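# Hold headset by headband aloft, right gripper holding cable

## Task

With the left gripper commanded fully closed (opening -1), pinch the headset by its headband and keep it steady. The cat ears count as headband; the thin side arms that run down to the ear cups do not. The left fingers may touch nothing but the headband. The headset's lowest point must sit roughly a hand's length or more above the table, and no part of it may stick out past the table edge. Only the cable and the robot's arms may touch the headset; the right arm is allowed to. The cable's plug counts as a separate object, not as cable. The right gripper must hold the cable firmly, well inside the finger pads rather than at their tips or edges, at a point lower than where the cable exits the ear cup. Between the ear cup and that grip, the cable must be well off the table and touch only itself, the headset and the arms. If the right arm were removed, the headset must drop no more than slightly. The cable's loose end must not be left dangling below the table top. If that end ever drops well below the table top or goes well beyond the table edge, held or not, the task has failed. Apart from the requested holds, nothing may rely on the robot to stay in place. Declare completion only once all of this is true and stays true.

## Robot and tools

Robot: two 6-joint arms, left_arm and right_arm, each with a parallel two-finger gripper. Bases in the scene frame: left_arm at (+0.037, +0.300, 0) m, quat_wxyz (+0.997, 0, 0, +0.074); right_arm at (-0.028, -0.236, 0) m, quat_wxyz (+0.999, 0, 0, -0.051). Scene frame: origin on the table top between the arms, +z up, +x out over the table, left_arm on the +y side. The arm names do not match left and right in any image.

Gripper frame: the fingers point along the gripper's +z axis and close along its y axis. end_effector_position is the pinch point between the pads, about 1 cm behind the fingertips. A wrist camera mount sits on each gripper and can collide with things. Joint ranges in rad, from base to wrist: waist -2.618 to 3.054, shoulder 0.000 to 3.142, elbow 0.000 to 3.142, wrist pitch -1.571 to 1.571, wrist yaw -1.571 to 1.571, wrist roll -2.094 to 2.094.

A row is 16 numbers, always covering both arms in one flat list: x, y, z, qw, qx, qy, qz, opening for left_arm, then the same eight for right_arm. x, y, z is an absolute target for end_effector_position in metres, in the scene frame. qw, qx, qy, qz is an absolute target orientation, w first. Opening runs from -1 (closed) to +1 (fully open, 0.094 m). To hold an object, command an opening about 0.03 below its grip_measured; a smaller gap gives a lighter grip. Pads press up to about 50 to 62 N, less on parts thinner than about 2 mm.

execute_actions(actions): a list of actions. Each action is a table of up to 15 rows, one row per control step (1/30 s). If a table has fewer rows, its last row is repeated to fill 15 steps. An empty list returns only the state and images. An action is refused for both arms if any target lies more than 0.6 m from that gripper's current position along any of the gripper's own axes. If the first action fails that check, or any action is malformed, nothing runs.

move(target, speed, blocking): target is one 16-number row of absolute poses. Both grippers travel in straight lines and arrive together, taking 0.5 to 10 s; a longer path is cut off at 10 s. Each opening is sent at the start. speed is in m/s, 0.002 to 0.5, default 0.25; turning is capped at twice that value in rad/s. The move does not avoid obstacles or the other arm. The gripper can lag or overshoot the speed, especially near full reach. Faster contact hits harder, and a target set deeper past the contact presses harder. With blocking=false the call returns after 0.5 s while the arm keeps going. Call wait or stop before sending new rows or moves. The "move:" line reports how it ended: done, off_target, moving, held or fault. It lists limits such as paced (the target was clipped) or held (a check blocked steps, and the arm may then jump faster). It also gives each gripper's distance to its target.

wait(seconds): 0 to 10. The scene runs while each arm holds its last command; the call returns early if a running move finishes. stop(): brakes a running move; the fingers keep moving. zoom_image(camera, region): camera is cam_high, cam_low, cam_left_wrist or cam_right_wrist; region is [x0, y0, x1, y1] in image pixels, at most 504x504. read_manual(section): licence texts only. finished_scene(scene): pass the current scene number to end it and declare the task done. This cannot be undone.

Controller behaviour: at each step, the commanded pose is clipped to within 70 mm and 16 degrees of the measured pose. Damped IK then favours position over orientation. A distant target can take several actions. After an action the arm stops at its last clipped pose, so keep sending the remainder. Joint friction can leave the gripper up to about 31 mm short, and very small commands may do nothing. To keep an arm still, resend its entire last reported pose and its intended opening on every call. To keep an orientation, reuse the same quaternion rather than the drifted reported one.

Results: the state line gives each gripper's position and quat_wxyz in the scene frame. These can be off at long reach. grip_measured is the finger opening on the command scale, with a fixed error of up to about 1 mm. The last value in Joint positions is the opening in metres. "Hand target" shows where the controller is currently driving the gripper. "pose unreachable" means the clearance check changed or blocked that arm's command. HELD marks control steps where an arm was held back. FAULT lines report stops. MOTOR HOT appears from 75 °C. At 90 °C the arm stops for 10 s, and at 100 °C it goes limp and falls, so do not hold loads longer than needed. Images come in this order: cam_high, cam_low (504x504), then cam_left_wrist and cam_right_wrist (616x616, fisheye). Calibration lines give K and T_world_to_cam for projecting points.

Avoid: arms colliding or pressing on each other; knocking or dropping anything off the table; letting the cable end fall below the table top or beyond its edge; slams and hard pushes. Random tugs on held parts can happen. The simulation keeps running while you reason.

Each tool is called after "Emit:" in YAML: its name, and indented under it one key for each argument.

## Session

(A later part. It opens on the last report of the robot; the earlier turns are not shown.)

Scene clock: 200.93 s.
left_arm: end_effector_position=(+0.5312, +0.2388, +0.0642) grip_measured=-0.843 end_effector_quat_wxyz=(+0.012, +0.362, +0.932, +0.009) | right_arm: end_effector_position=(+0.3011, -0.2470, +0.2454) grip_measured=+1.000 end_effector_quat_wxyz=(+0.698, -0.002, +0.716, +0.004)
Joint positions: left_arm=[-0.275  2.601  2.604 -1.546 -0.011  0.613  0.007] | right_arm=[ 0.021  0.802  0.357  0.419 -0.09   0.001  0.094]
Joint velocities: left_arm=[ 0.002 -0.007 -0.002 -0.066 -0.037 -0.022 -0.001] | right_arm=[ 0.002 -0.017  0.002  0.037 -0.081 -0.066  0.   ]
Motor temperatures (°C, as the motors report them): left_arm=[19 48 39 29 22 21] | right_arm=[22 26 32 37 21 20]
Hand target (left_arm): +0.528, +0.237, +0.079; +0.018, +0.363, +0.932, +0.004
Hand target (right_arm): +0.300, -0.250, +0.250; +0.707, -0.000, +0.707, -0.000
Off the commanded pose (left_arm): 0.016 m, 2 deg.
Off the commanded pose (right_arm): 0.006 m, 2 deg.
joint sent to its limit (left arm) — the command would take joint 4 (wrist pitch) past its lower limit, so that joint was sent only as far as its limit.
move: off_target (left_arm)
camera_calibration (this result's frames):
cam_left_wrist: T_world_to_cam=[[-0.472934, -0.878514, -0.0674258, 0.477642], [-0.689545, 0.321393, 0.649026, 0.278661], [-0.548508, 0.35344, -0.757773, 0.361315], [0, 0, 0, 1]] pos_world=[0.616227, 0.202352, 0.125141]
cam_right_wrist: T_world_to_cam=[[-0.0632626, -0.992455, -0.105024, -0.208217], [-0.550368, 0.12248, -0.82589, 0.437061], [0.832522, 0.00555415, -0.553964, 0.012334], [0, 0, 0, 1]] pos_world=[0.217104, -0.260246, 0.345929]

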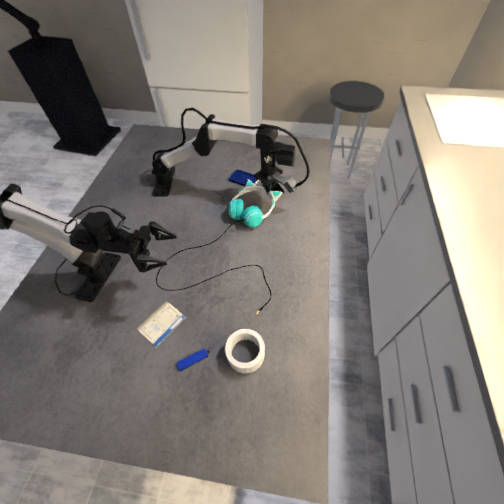

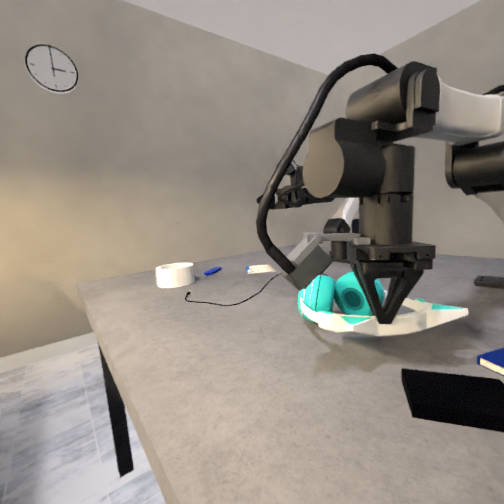

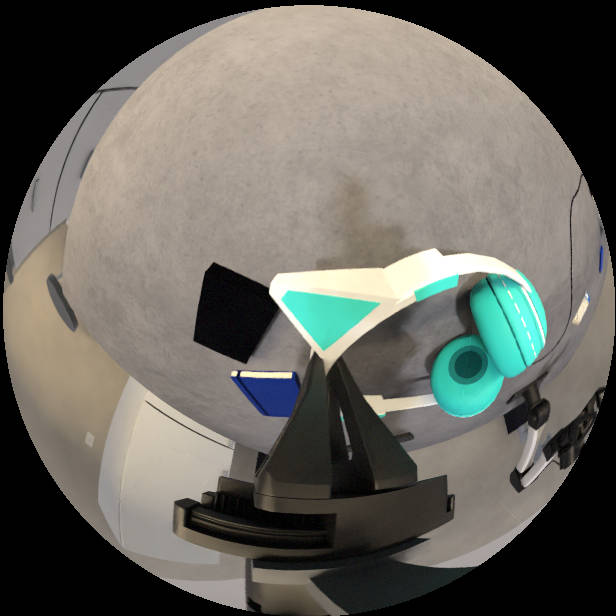

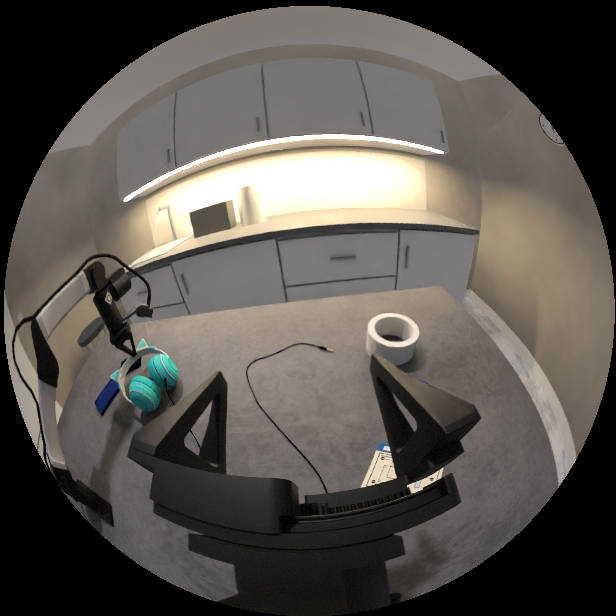

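Emit:
move:
  target: [0.5153, 0.2192, 0.1025, 0.094, 0.351, 0.900, 0.241, -1, 0.3, -0.25, 0.25, 0.707, 0.0, 0.707, 0.0, 1]
  speed: 0.1

Scene clock: 237.73 s.
left_arm: end_effector_position=(+0.5142, +0.2198, +0.1042) grip_measured=-0.844 end_effector_quat_wxyz=(+0.084, +0.355, +0.901, +0.232) | right_arm: end_effector_position=(+0.3011, -0.2470, +0.2455) grip_measured=+1.000 end_effector_quat_wxyz=(+0.698, -0.002, +0.716, +0.004)
Joint positions: left_arm=[-0.471  2.214  1.984 -1.132 -0.457  0.476  0.007] | right_arm=[ 0.021  0.802  0.357  0.42  -0.09   0.001  0.094]
Joint velocities: left_arm=[ 0.007 -0.002 -0.002 -0.007 -0.095  0.066  0.   ] | right_arm=[ 0.012 -0.027 -0.012 -0.022 -0.007  0.007  0.   ]
Motor temperatures (°C, as the motors report them): left_arm=[18 58 40 28 22 21] | right_arm=[22 26 33 38 21 20]
Hand target (left_arm): +0.516, +0.220, +0.103; +0.091, +0.350, +0.900, +0.244
Hand target (right_arm): +0.300, -0.250, +0.250; +0.707, -0.000, +0.707, -0.000
Off the commanded pose (left_arm): 0.002 m, 2 deg.
Off the commanded pose (right_arm): 0.006 m, 2 deg.
move: done
camera_calibration (this result's frames):
cam_left_wrist: T_world_to_cam=[[-0.390328, -0.767386, -0.508687, 0.434699], [-0.862795, 0.112074, 0.492974, 0.398498], [-0.321291, 0.631315, -0.705842, 0.205627], [0, 0, 0, 1]] pos_world=[0.579564, 0.159105, 0.169817]
cam_right_wrist: T_world_to_cam=[[-0.0632226, -0.992459, -0.105018, -0.208222], [-0.550054, 0.122455, -0.826102, 0.437091], [0.832732, 0.00553698, -0.553648, 0.0122384], [0, 0, 0, 1]] pos_world=[0.217068, -0.260243, 0.345991]

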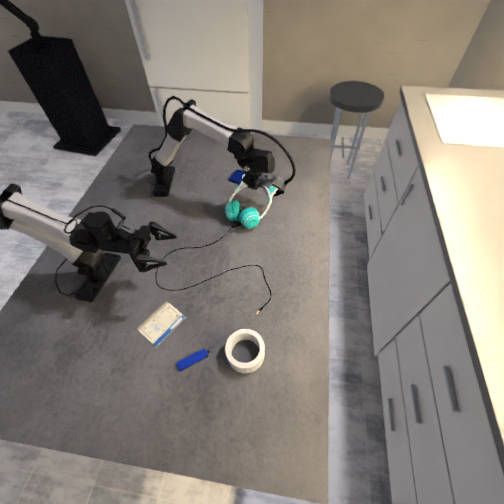

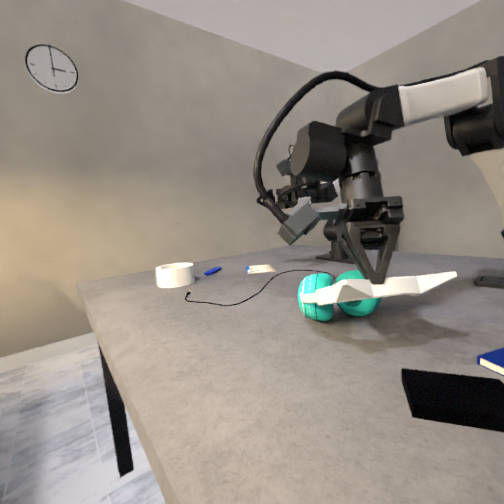

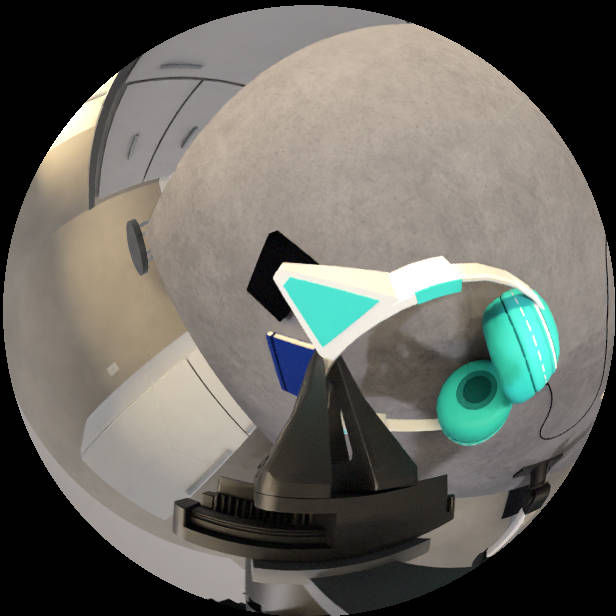

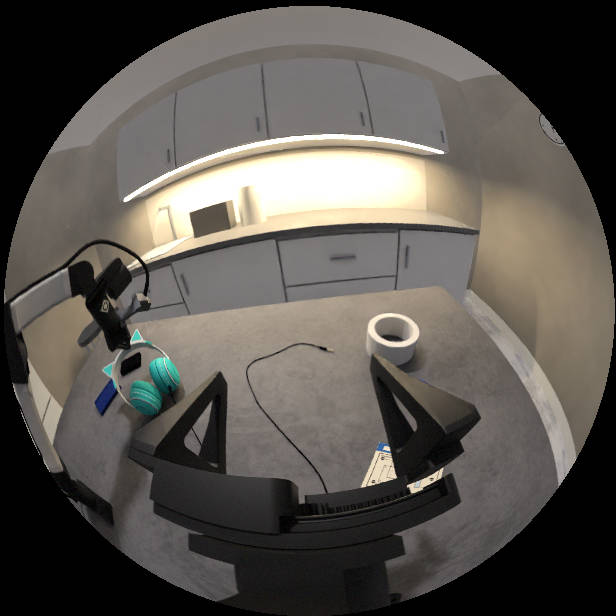

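Emit:
move:
  target: [0.485, 0.1743, 0.1565, 0.182, 0.314, 0.807, 0.466, -1, 0.3, -0.25, 0.25, 0.707, 0.0, 0.707, 0.0, 1]
  speed: 0.1

Scene clock: 244.50 s.
left_arm: end_effector_position=(+0.4841, +0.1735, +0.1564) grip_measured=-0.845 end_effector_quat_wxyz=(+0.162, +0.331, +0.808, +0.459) | right_arm: end_effector_position=(+0.3011, -0.2470, +0.2455) grip_measured=+1.000 end_effector_quat_wxyz=(+0.698, -0.002, +0.716, +0.004)
Joint positions: left_arm=[-0.74   2.106  1.781 -1.032 -1.002  0.302  0.007] | right_arm=[ 0.021  0.802  0.357  0.42  -0.09   0.001  0.094]
Joint velocities: left_arm=[ 0.012  0.007  0.002 -0.022 -0.037  0.037  0.001] | right_arm=[-0.012 -0.017 -0.012 -0.051 -0.022 -0.007  0.   ]
Motor temperatures (°C, as the motors report them): left_arm=[19 56 39 28 22 21] | right_arm=[22 25 33 38 21 20]
Hand target (left_arm): +0.486, +0.174, +0.158; +0.179, +0.312, +0.806, +0.470
Hand target (right_arm): +0.300, -0.250, +0.250; +0.707, -0.000, +0.707, -0.000
Off the commanded pose (left_arm): 0.001 m, 3 deg.
Off the commanded pose (right_arm): 0.006 m, 2 deg.
move: off_target (left_arm)
camera_calibration (this result's frames):
cam_left_wrist: T_world_to_cam=[[-0.171391, -0.483984, -0.858129, 0.313498], [-0.979542, -0.00952753, 0.201014, 0.475175], [-0.105464, 0.875025, -0.472449, 0.0787908], [0, 0, 0, 1]] pos_world=[0.527495, 0.0873113, 0.210729]
cam_right_wrist: T_world_to_cam=[[-0.0632226, -0.992459, -0.105018, -0.208222], [-0.550054, 0.122455, -0.826102, 0.437091], [0.832732, 0.00553698, -0.553648, 0.0122384], [0, 0, 0, 1]] pos_world=[0.217068, -0.260243, 0.345991]

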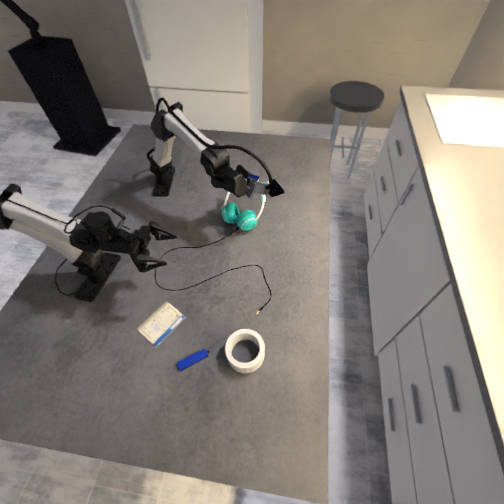

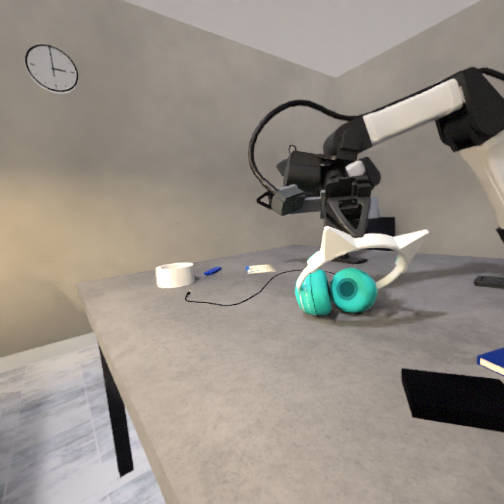

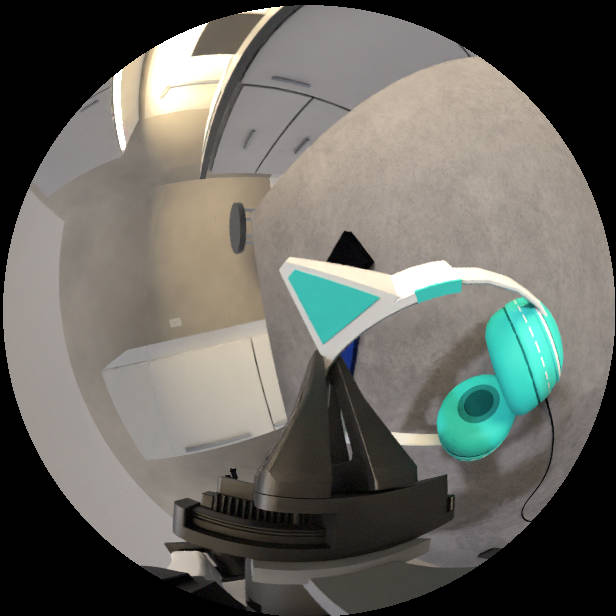

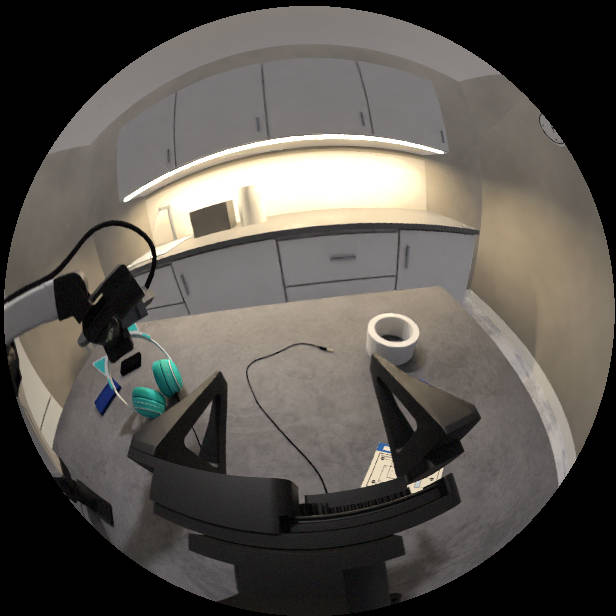

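Emit:
move:
  target: [0.4435, 0.1129, 0.18, 0.257, 0.257, 0.659, 0.659, -1, 0.3, -0.25, 0.25, 0.707, 0.0, 0.707, 0.0, 1]
  speed: 0.1

Scene clock: 255.77 s.
left_arm: end_effector_position=(+0.4430, +0.1179, +0.1910) grip_measured=-0.846 end_effector_quat_wxyz=(+0.270, +0.288, +0.653, +0.646) | right_arm: end_effector_position=(+0.3011, -0.2470, +0.2455) grip_measured=+1.000 end_effector_quat_wxyz=(+0.698, -0.002, +0.716, +0.004)
Joint positions: left_arm=[-0.966  2.269  1.823 -1.47  -1.55  -0.325  0.007] | right_arm=[ 0.021  0.802  0.357  0.42  -0.09   0.001  0.094]
Joint velocities: left_arm=[-0.012  0.056  0.061 -0.212  0.007 -0.154 -0.001] | right_arm=[ 0.027  0.002  0.007  0.037  0.007 -0.095  0.   ]
Motor temperatures (°C, as the motors report them): left_arm=[19 54 39 28 22 21] | right_arm=[22 25 33 38 21 20]
Hand target (left_arm): +0.445, +0.111, +0.181; +0.278, +0.284, +0.655, +0.642
Hand target (right_arm): +0.300, -0.250, +0.250; +0.707, -0.000, +0.707, -0.000
Off the commanded pose (left_arm): 0.012 m, 4 deg.
Off the commanded pose (right_arm): 0.006 m, 2 deg.
move: off_target (left_arm)
camera_calibration (this result's frames):
cam_left_wrist: T_world_to_cam=[[0.174089, -0.141897, -0.974453, 0.138114], [-0.981008, 0.0609656, -0.184138, 0.493383], [0.0855367, 0.988002, -0.128589, -0.0241421], [0, 0, 0, 1]] pos_world=[0.462034, 0.013371, 0.222332]
cam_right_wrist: T_world_to_cam=[[-0.0632226, -0.992459, -0.105018, -0.208222], [-0.550054, 0.122455, -0.826102, 0.437091], [0.832732, 0.00553698, -0.553648, 0.0122384], [0, 0, 0, 1]] pos_world=[0.217068, -0.260243, 0.345991]

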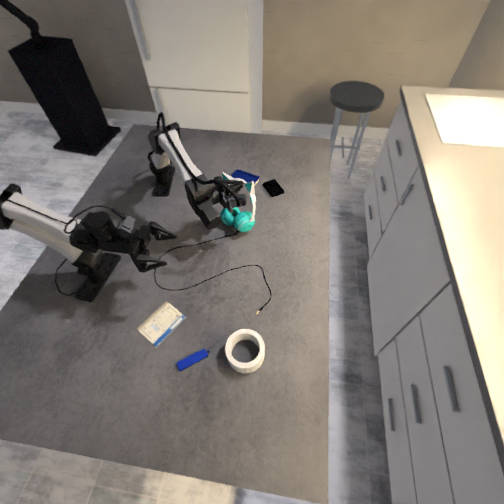

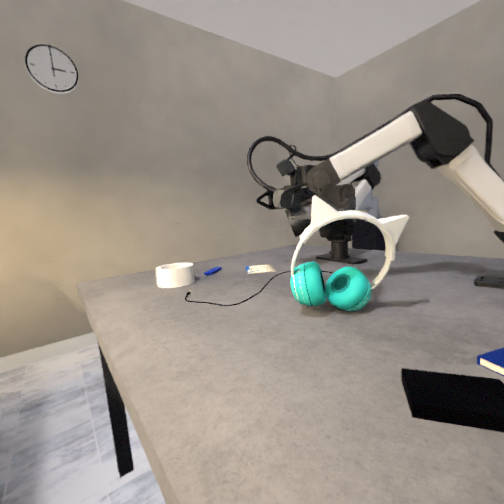

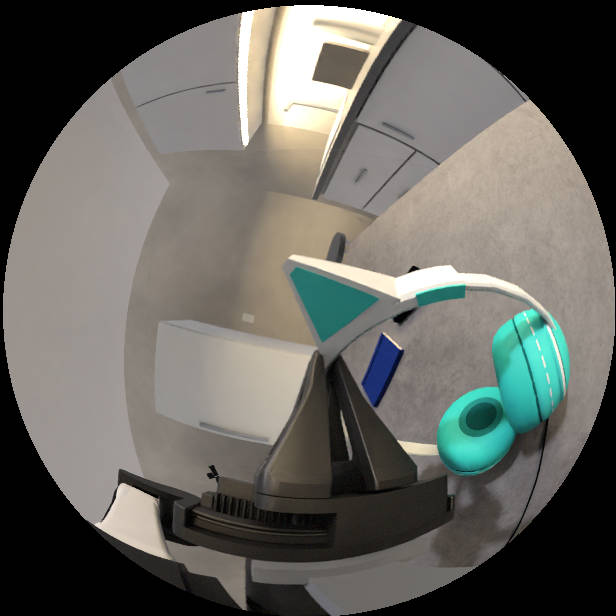

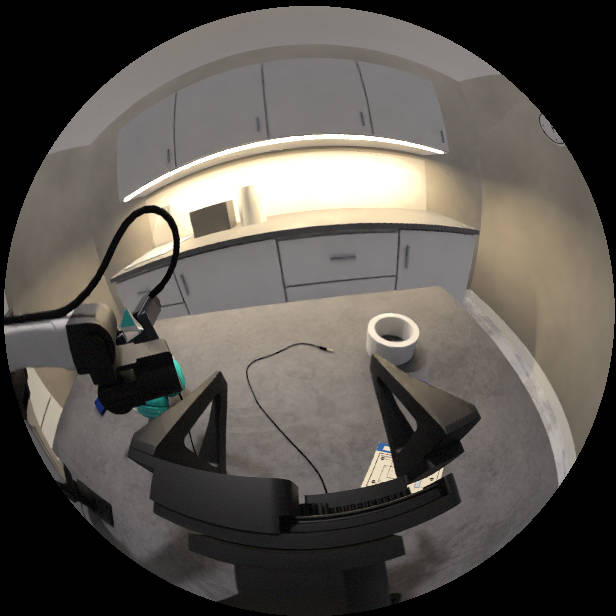

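Emit:
move:
  target: [0.40, 0.03, 0.40, 0.48, 0.49, 0.50, 0.50, -1, 0.3, -0.25, 0.25, 0.707, 0.0, 0.707, 0.0, 1]
  speed: 0.12

Scene clock: 268.27 s.
left_arm: end_effector_position=(+0.4018, +0.0228, +0.3786) grip_measured=-0.846 end_effector_quat_wxyz=(+0.459, +0.518, +0.507, +0.515) | right_arm: end_effector_position=(+0.3011, -0.2470, +0.2455) grip_measured=+1.000 end_effector_quat_wxyz=(+0.698, -0.002, +0.716, +0.004)
Joint positions: left_arm=[-1.123  1.568  1.393  0.08  -1.02   1.559  0.007] | right_arm=[ 0.021  0.802  0.357  0.42  -0.09   0.001  0.094]
Joint velocities: left_arm=[ 0.002 -0.012 -0.007 -0.007 -0.022 -0.051 -0.001] | right_arm=[ 0.012 -0.007 -0.022  0.007  0.007 -0.037  0.   ]
Motor temperatures (°C, as the motors report them): left_arm=[19 51 39 28 22 21] | right_arm=[22 25 33 38 21 20]
Hand target (left_arm): +0.401, +0.030, +0.395; +0.484, +0.493, +0.511, +0.512
Hand target (right_arm): +0.300, -0.250, +0.250; +0.707, -0.000, +0.707, -0.000
Off the commanded pose (left_arm): 0.023 m, 4 deg.
Off the commanded pose (right_arm): 0.006 m, 2 deg.
move: off_target (left_arm); limits=paced
camera_calibration (this result's frames):
cam_left_wrist: T_world_to_cam=[[0.00710546, -0.175409, -0.98447, 0.386191], [-0.706359, 0.69598, -0.129105, 0.347611], [0.707818, 0.696307, -0.118957, -0.14955], [0, 0, 0, 1]] pos_world=[0.348649, -0.0700563, 0.407282]
cam_right_wrist: T_world_to_cam=[[-0.0632226, -0.992459, -0.105018, -0.208222], [-0.550054, 0.122455, -0.826102, 0.437091], [0.832732, 0.00553698, -0.553648, 0.0122384], [0, 0, 0, 1]] pos_world=[0.217068, -0.260243, 0.345991]

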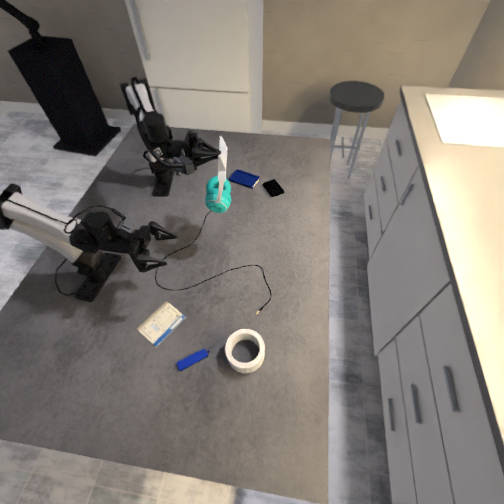

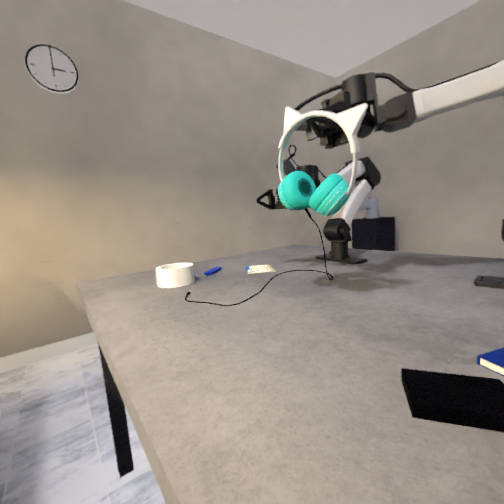

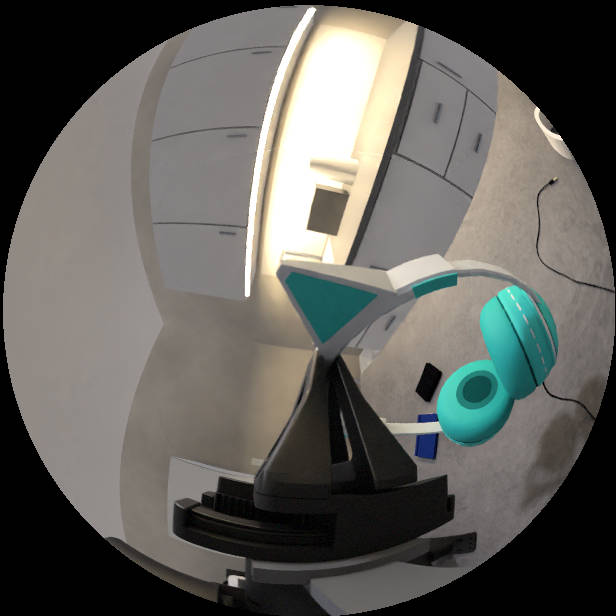

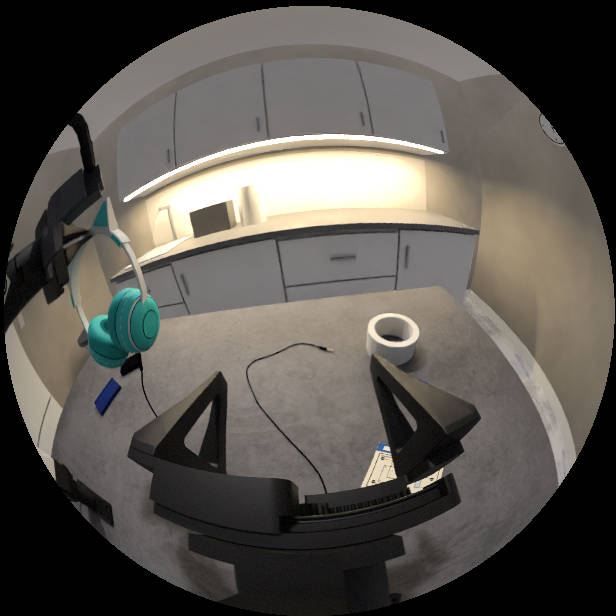

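Emit:
move:
  target: [0.38, -0.03, 0.55, 0.459, 0.518, 0.507, 0.515, -1, 0.3, -0.25, 0.25, 0.707, 0.0, 0.707, 0.0, 1]
  speed: 0.12

Scene clock: 273.43 s.
left_arm: end_effector_position=(+0.3867, -0.0374, +0.5373) grip_measured=-0.846 end_effector_quat_wxyz=(+0.464, +0.523, +0.479, +0.531) | right_arm: end_effector_position=(+0.3011, -0.2470, +0.2455) grip_measured=+1.000 end_effector_quat_wxyz=(+0.698, -0.002, +0.716, +0.004)
Joint positions: left_arm=[-1.238  2.133  2.827 -0.708 -1.114  1.669  0.007] | right_arm=[ 0.021  0.802  0.357  0.42  -0.09   0.001  0.094]
Joint velocities: left_arm=[-0.017 -0.017 -0.002 -0.007 -0.051 -0.051 -0.001] | right_arm=[-0.012  0.007 -0.007  0.007 -0.037  0.007  0.   ]
Motor temperatures (°C, as the motors report them): left_arm=[19 50 40 30 22 21] | right_arm=[22 25 33 38 21 20]
Hand target (left_arm): +0.381, -0.033, +0.550; +0.480, +0.506, +0.485, +0.527
Hand target (right_arm): +0.300, -0.250, +0.250; +0.707, -0.000, +0.707, -0.000
Off the commanded pose (left_arm): 0.016 m, 4 deg.
Off the commanded pose (right_arm): 0.006 m, 2 deg.
elbow stopped short (left arm): the move would have taken joint 3 (elbow) straighter than the controller allows; a more bent joint 3 avoids this.
move: off_target (left_arm)
camera_calibration (this result's frames):
cam_left_wrist: T_world_to_cam=[[0.0440807, -0.131871, -0.990286, 0.522485], [-0.683472, 0.718991, -0.126168, 0.38976], [0.728645, 0.682394, -0.0584365, -0.119175], [0, 0, 0, 1]] pos_world=[0.330195, -0.130009, 0.55962]
cam_right_wrist: T_world_to_cam=[[-0.0632226, -0.992459, -0.105018, -0.208222], [-0.550054, 0.122455, -0.826102, 0.437091], [0.832732, 0.00553698, -0.553648, 0.0122384], [0, 0, 0, 1]] pos_world=[0.217068, -0.260243, 0.345991]

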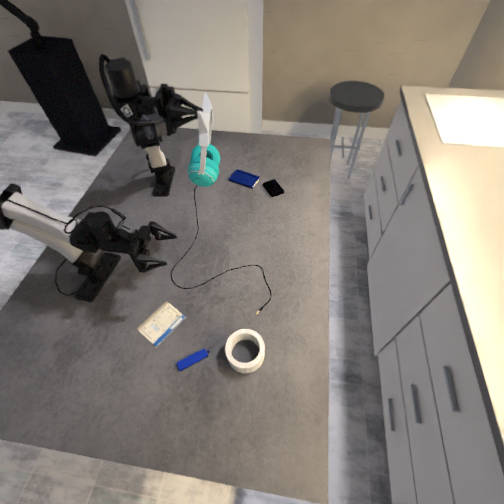

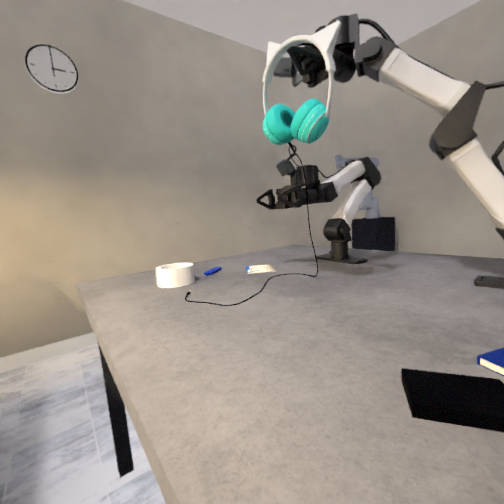

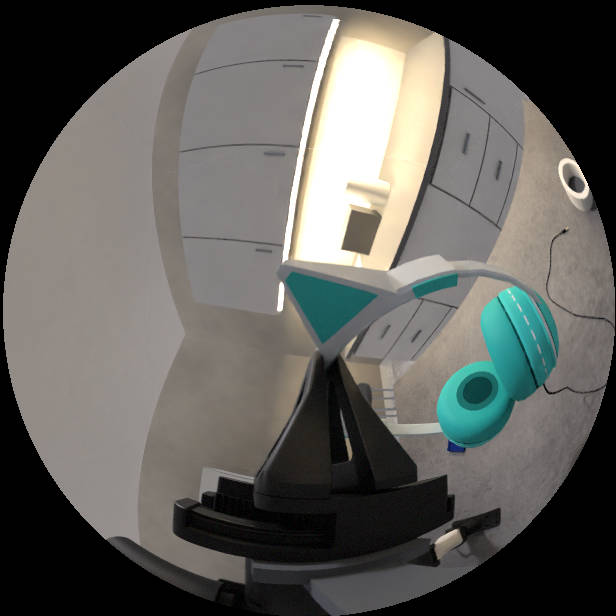

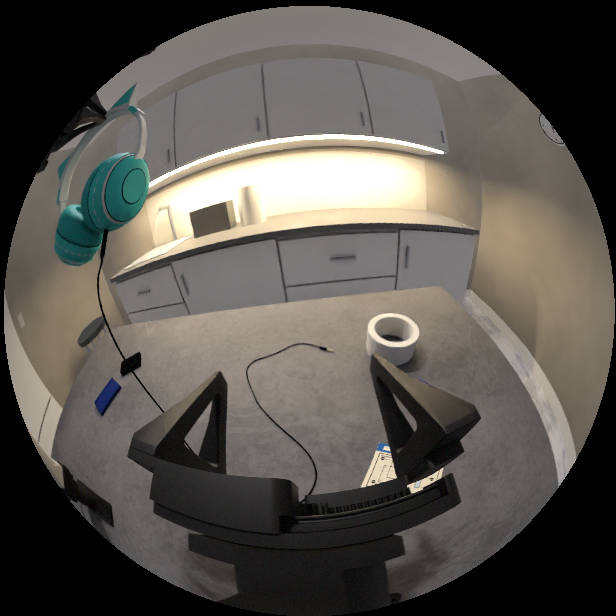

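Emit:
move:
  target: [0.34, -0.01, 0.53, 0.464, 0.523, 0.479, 0.531, -1, 0.3, -0.25, 0.25, 0.707, 0.0, 0.707, 0.0, 1]
  speed: 0.1

Emit:
zoom_image:
  camera: "cam_high"
  region: [120, 130, 300, 310]

Emit:
zoom_image:
  camera: "cam_low"
  region: [200, 80, 400, 280]

Scene clock: 282.00 s.
left_arm: end_effector_position=(+0.3439, -0.0158, +0.5163) grip_measured=-0.846 end_effector_quat_wxyz=(+0.442, +0.544, +0.472, +0.535) | right_arm: end_effector_position=(+0.3011, -0.2470, +0.2456) grip_measured=+1.000 end_effector_quat_wxyz=(+0.698, -0.002, +0.716, +0.004)
Joint positions: left_arm=[-1.319  1.791  2.232 -0.539 -1.194  1.644  0.007] | right_arm=[ 0.021  0.802  0.357  0.42  -0.09   0.001  0.094]
Joint velocities: left_arm=[ 0.012 -0.007 -0.027  0.11   0.007  0.125  0.   ] | right_arm=[ 0.002 -0.002 -0.002 -0.081 -0.022  0.037  0.   ]
Motor temperatures (°C, as the motors report them): left_arm=[19 49 40 31 22 21] | right_arm=[22 25 33 38 21 20]
Hand target (left_arm): +0.339, -0.009, +0.530; +0.463, +0.524, +0.480, +0.530
Hand target (right_arm): +0.300, -0.250, +0.250; +0.707, -0.000, +0.707, -0.000
Off the commanded pose (left_arm): 0.015 m, 4 deg.
Off the commanded pose (right_arm): 0.005 m, 2 deg.
move: off_target (left_arm)
camera_calibration (this result's frames):
cam_left_wrist: T_world_to_cam=[[0.0131282, -0.0791984, -0.996772, 0.521173], [-0.686547, 0.724031, -0.06657, 0.312757], [0.726967, 0.685205, -0.0448682, -0.110381], [0, 0, 0, 1]] pos_world=[0.288124, -0.109536, 0.535359]
cam_right_wrist: T_world_to_cam=[[-0.0631827, -0.992462, -0.105011, -0.208226], [-0.54974, 0.122429, -0.826315, 0.437121], [0.832943, 0.00551982, -0.553331, 0.0121429], [0, 0, 0, 1]] pos_world=[0.217032, -0.26024, 0.346053]

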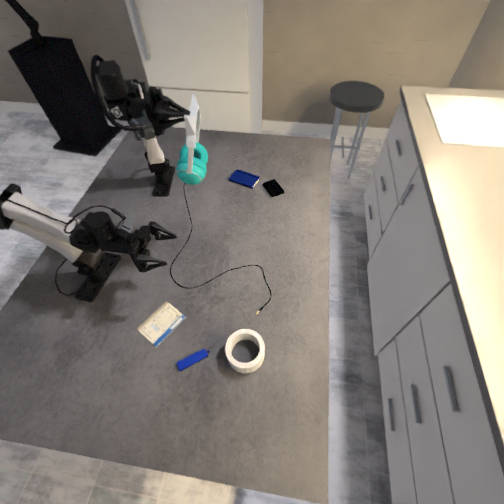

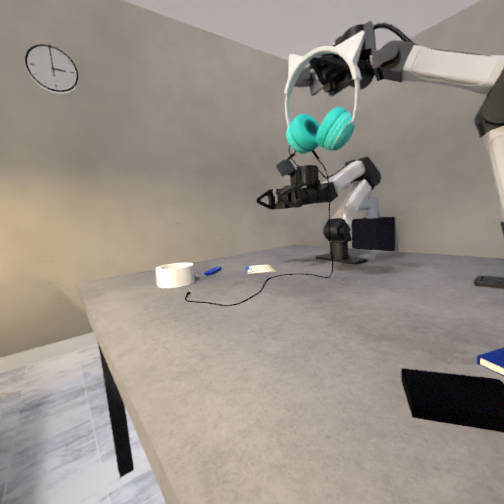

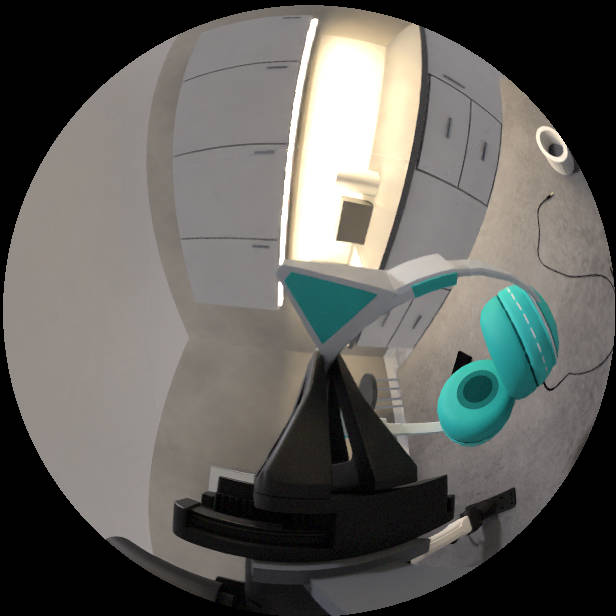

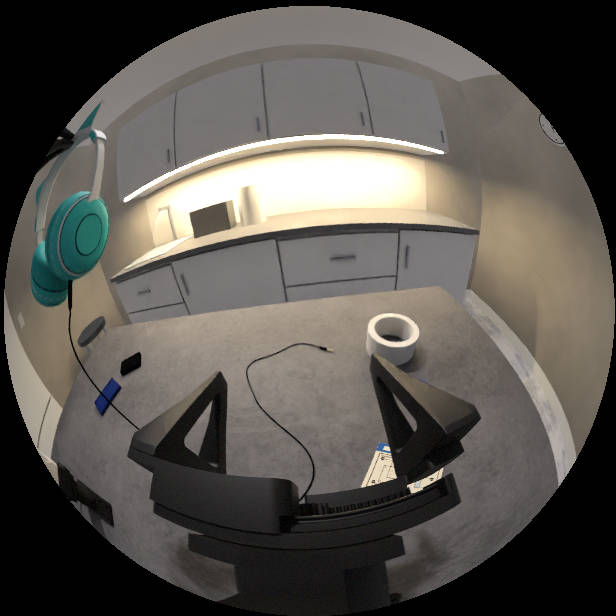

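Region (120, 130, 300, 310) of cam_high's 504x504 image, scaled by 2.800, with more detail than that image has.

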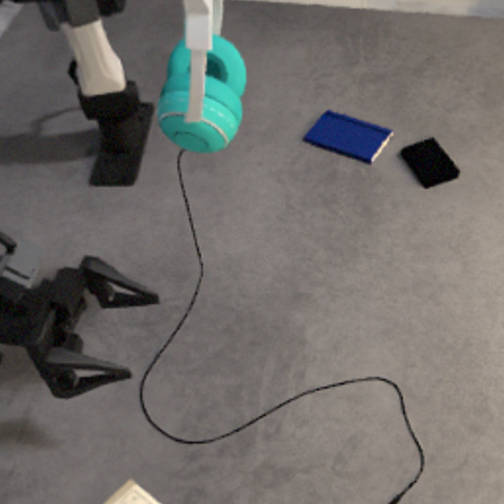

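Region (200, 80, 400, 280) of cam_low's 504x504 image, scaled by 2.520, with more detail than that image has.

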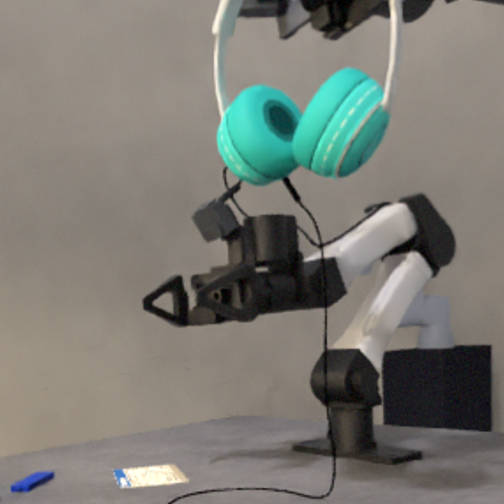

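Emit:
move:
  target: [0.3439, -0.0158, 0.5163, 0.442, 0.544, 0.472, 0.535, -1, 0.205, -0.097, 0.17, 0.681, -0.189, 0.681, 0.189, 1]
  speed: 0.2

Scene clock: 303.30 s.
left_arm: end_effector_position=(+0.3439, -0.0158, +0.5122) grip_measured=-0.846 end_effector_quat_wxyz=(+0.432, +0.553, +0.466, +0.539) | right_arm: end_effector_position=(+0.2082, -0.0961, +0.1711) grip_measured=+1.000 end_effector_quat_wxyz=(+0.668, -0.192, +0.695, +0.186)
Joint positions: left_arm=[-1.319  1.791  2.229 -0.563 -1.194  1.649  0.007] | right_arm=[ 0.623  0.426  0.019  0.368 -0.02   0.001  0.094]
Joint velocities: left_arm=[ 0.002  0.007 -0.007  0.007 -0.022  0.037 -0.   ] | right_arm=[-0.012 -0.002 -0.012 -0.022  0.037 -0.037  0.   ]
Motor temperatures (°C, as the motors report them): left_arm=[19 47 39 33 22 21] | right_arm=[22 25 33 39 21 20]
Hand target (left_arm): +0.344, -0.016, +0.516; +0.442, +0.544, +0.472, +0.535
Hand target (right_arm): +0.206, -0.096, +0.170; +0.671, -0.192, +0.692, +0.187
Off the commanded pose (left_arm): 0.004 m, 2 deg.
Off the commanded pose (right_arm): 0.004 m, 2 deg.
joint sent to its limit (right arm) — the command would take joint 3 (elbow) past its lower limit, so that joint was sent only as far as its limit.
move: done
camera_calibration (this result's frames):
cam_left_wrist: T_world_to_cam=[[0.00277842, -0.0500599, -0.998742, 0.522179], [-0.686942, 0.725703, -0.0382853, 0.298124], [0.726706, 0.686185, -0.0323719, -0.116873], [0, 0, 0, 1]] pos_world=[0.288275, -0.110013, 0.529153]
cam_right_wrist: T_world_to_cam=[[0.449054, -0.887599, -0.102556, -0.169228], [-0.544477, -0.180826, -0.819052, 0.274526], [0.708445, 0.423638, -0.564478, 0.115492], [0, 0, 0, 1]] pos_world=[0.143646, -0.149492, 0.272688]

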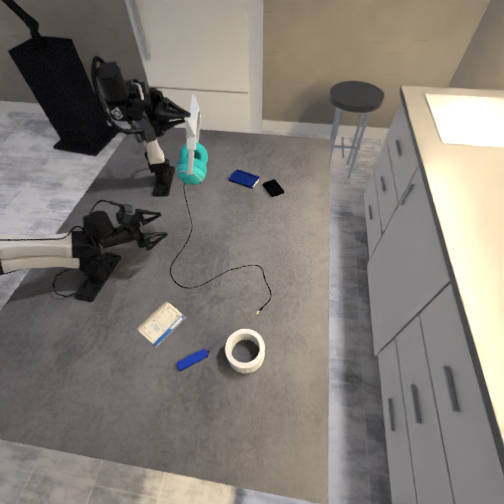

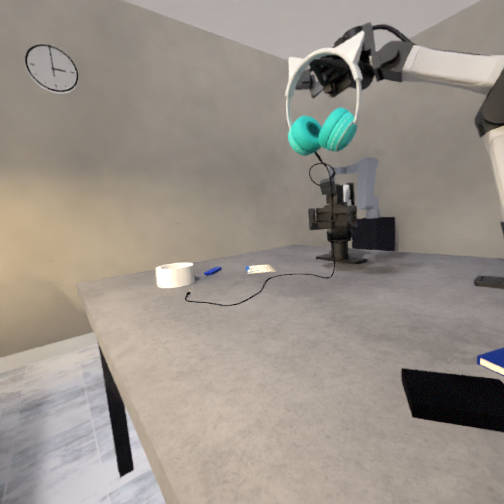

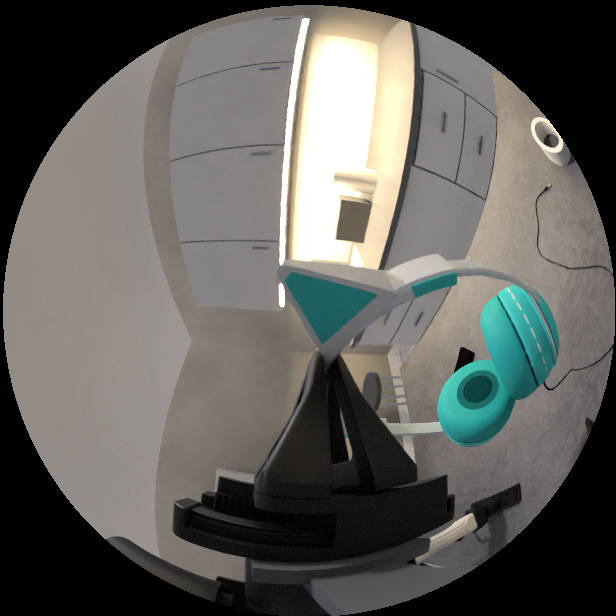

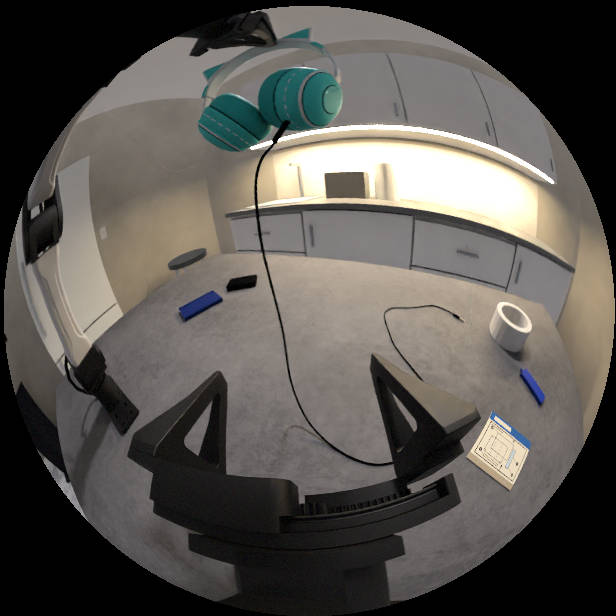

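Emit:
move:
  target: [0.3439, -0.0158, 0.5163, 0.442, 0.544, 0.472, 0.535, -1, 0.268, -0.045, 0.17, 0.668, -0.192, 0.695, 0.186, 1]
  speed: 0.08

Scene clock: 311.50 s.
left_arm: end_effector_position=(+0.3438, -0.0155, +0.5103) grip_measured=-0.846 end_effector_quat_wxyz=(+0.427, +0.557, +0.465, +0.540) | right_arm: end_effector_position=(+0.2642, -0.0510, +0.1548) grip_measured=+1.000 end_effector_quat_wxyz=(+0.652, -0.197, +0.710, +0.178)
Joint positions: left_arm=[-1.319  1.791  2.229 -0.578 -1.194  1.647  0.007] | right_arm=[0.692 1.223 0.154 0.984 0.053 0.001 0.094]
Joint velocities: left_arm=[-0.012 -0.017 -0.007  0.051 -0.022  0.066  0.   ] | right_arm=[-0.012  0.017 -0.012 -0.007  0.037  0.081  0.   ]
Motor temperatures (°C, as the motors report them): left_arm=[19 45 39 33 22 21] | right_arm=[22 25 33 39 21 20]
Hand target (left_arm): +0.344, -0.016, +0.516; +0.442, +0.544, +0.472, +0.535
Hand target (right_arm): +0.269, -0.045, +0.170; +0.668, -0.192, +0.695, +0.186
Off the commanded pose (left_arm): 0.006 m, 2 deg.
Off the commanded pose (right_arm): 0.017 m, 3 deg.
move: off_target (right_arm)
camera_calibration (this result's frames):
cam_left_wrist: T_world_to_cam=[[-0.00277939, -0.039382, -0.99922, 0.522542], [-0.687218, 0.725961, -0.0267005, 0.29199], [0.726446, 0.686608, -0.0290817, -0.118611], [0, 0, 0, 1]] pos_world=[0.288278, -0.109955, 0.526482]
cam_right_wrist: T_world_to_cam=[[0.441784, -0.892204, -0.0938036, -0.155652], [-0.575167, -0.201443, -0.792845, 0.302787], [0.688483, 0.404219, -0.602161, 0.0576001], [0, 0, 0, 1]] pos_world=[0.203261, -0.101162, 0.260147]

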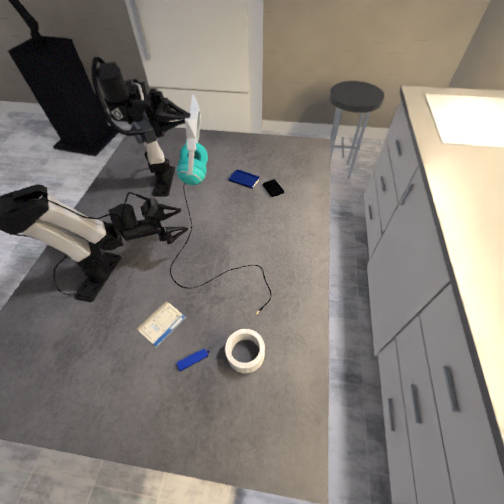

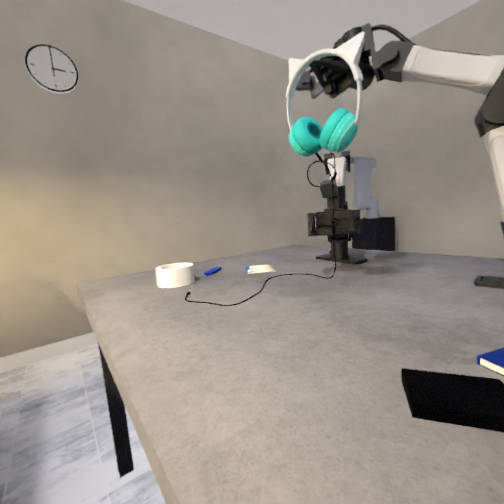

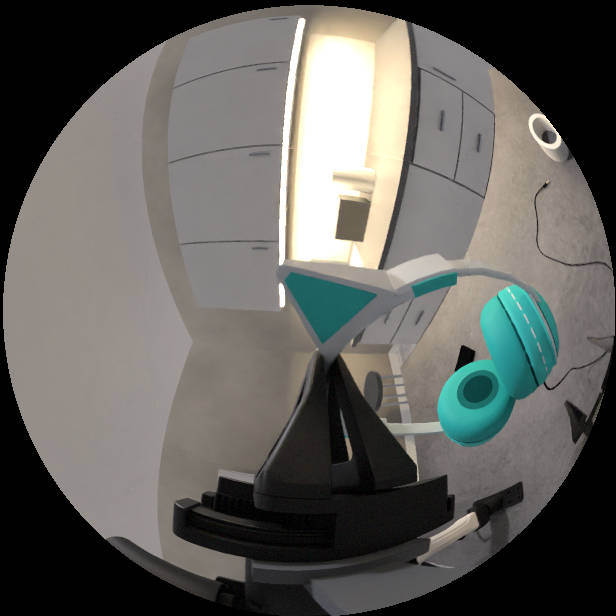

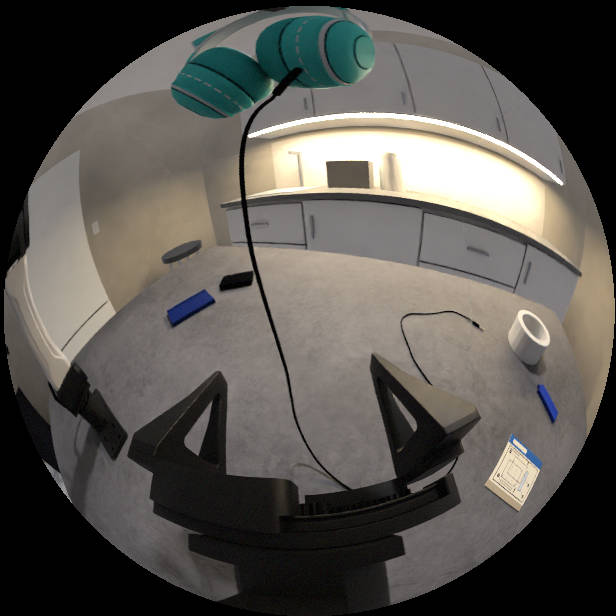

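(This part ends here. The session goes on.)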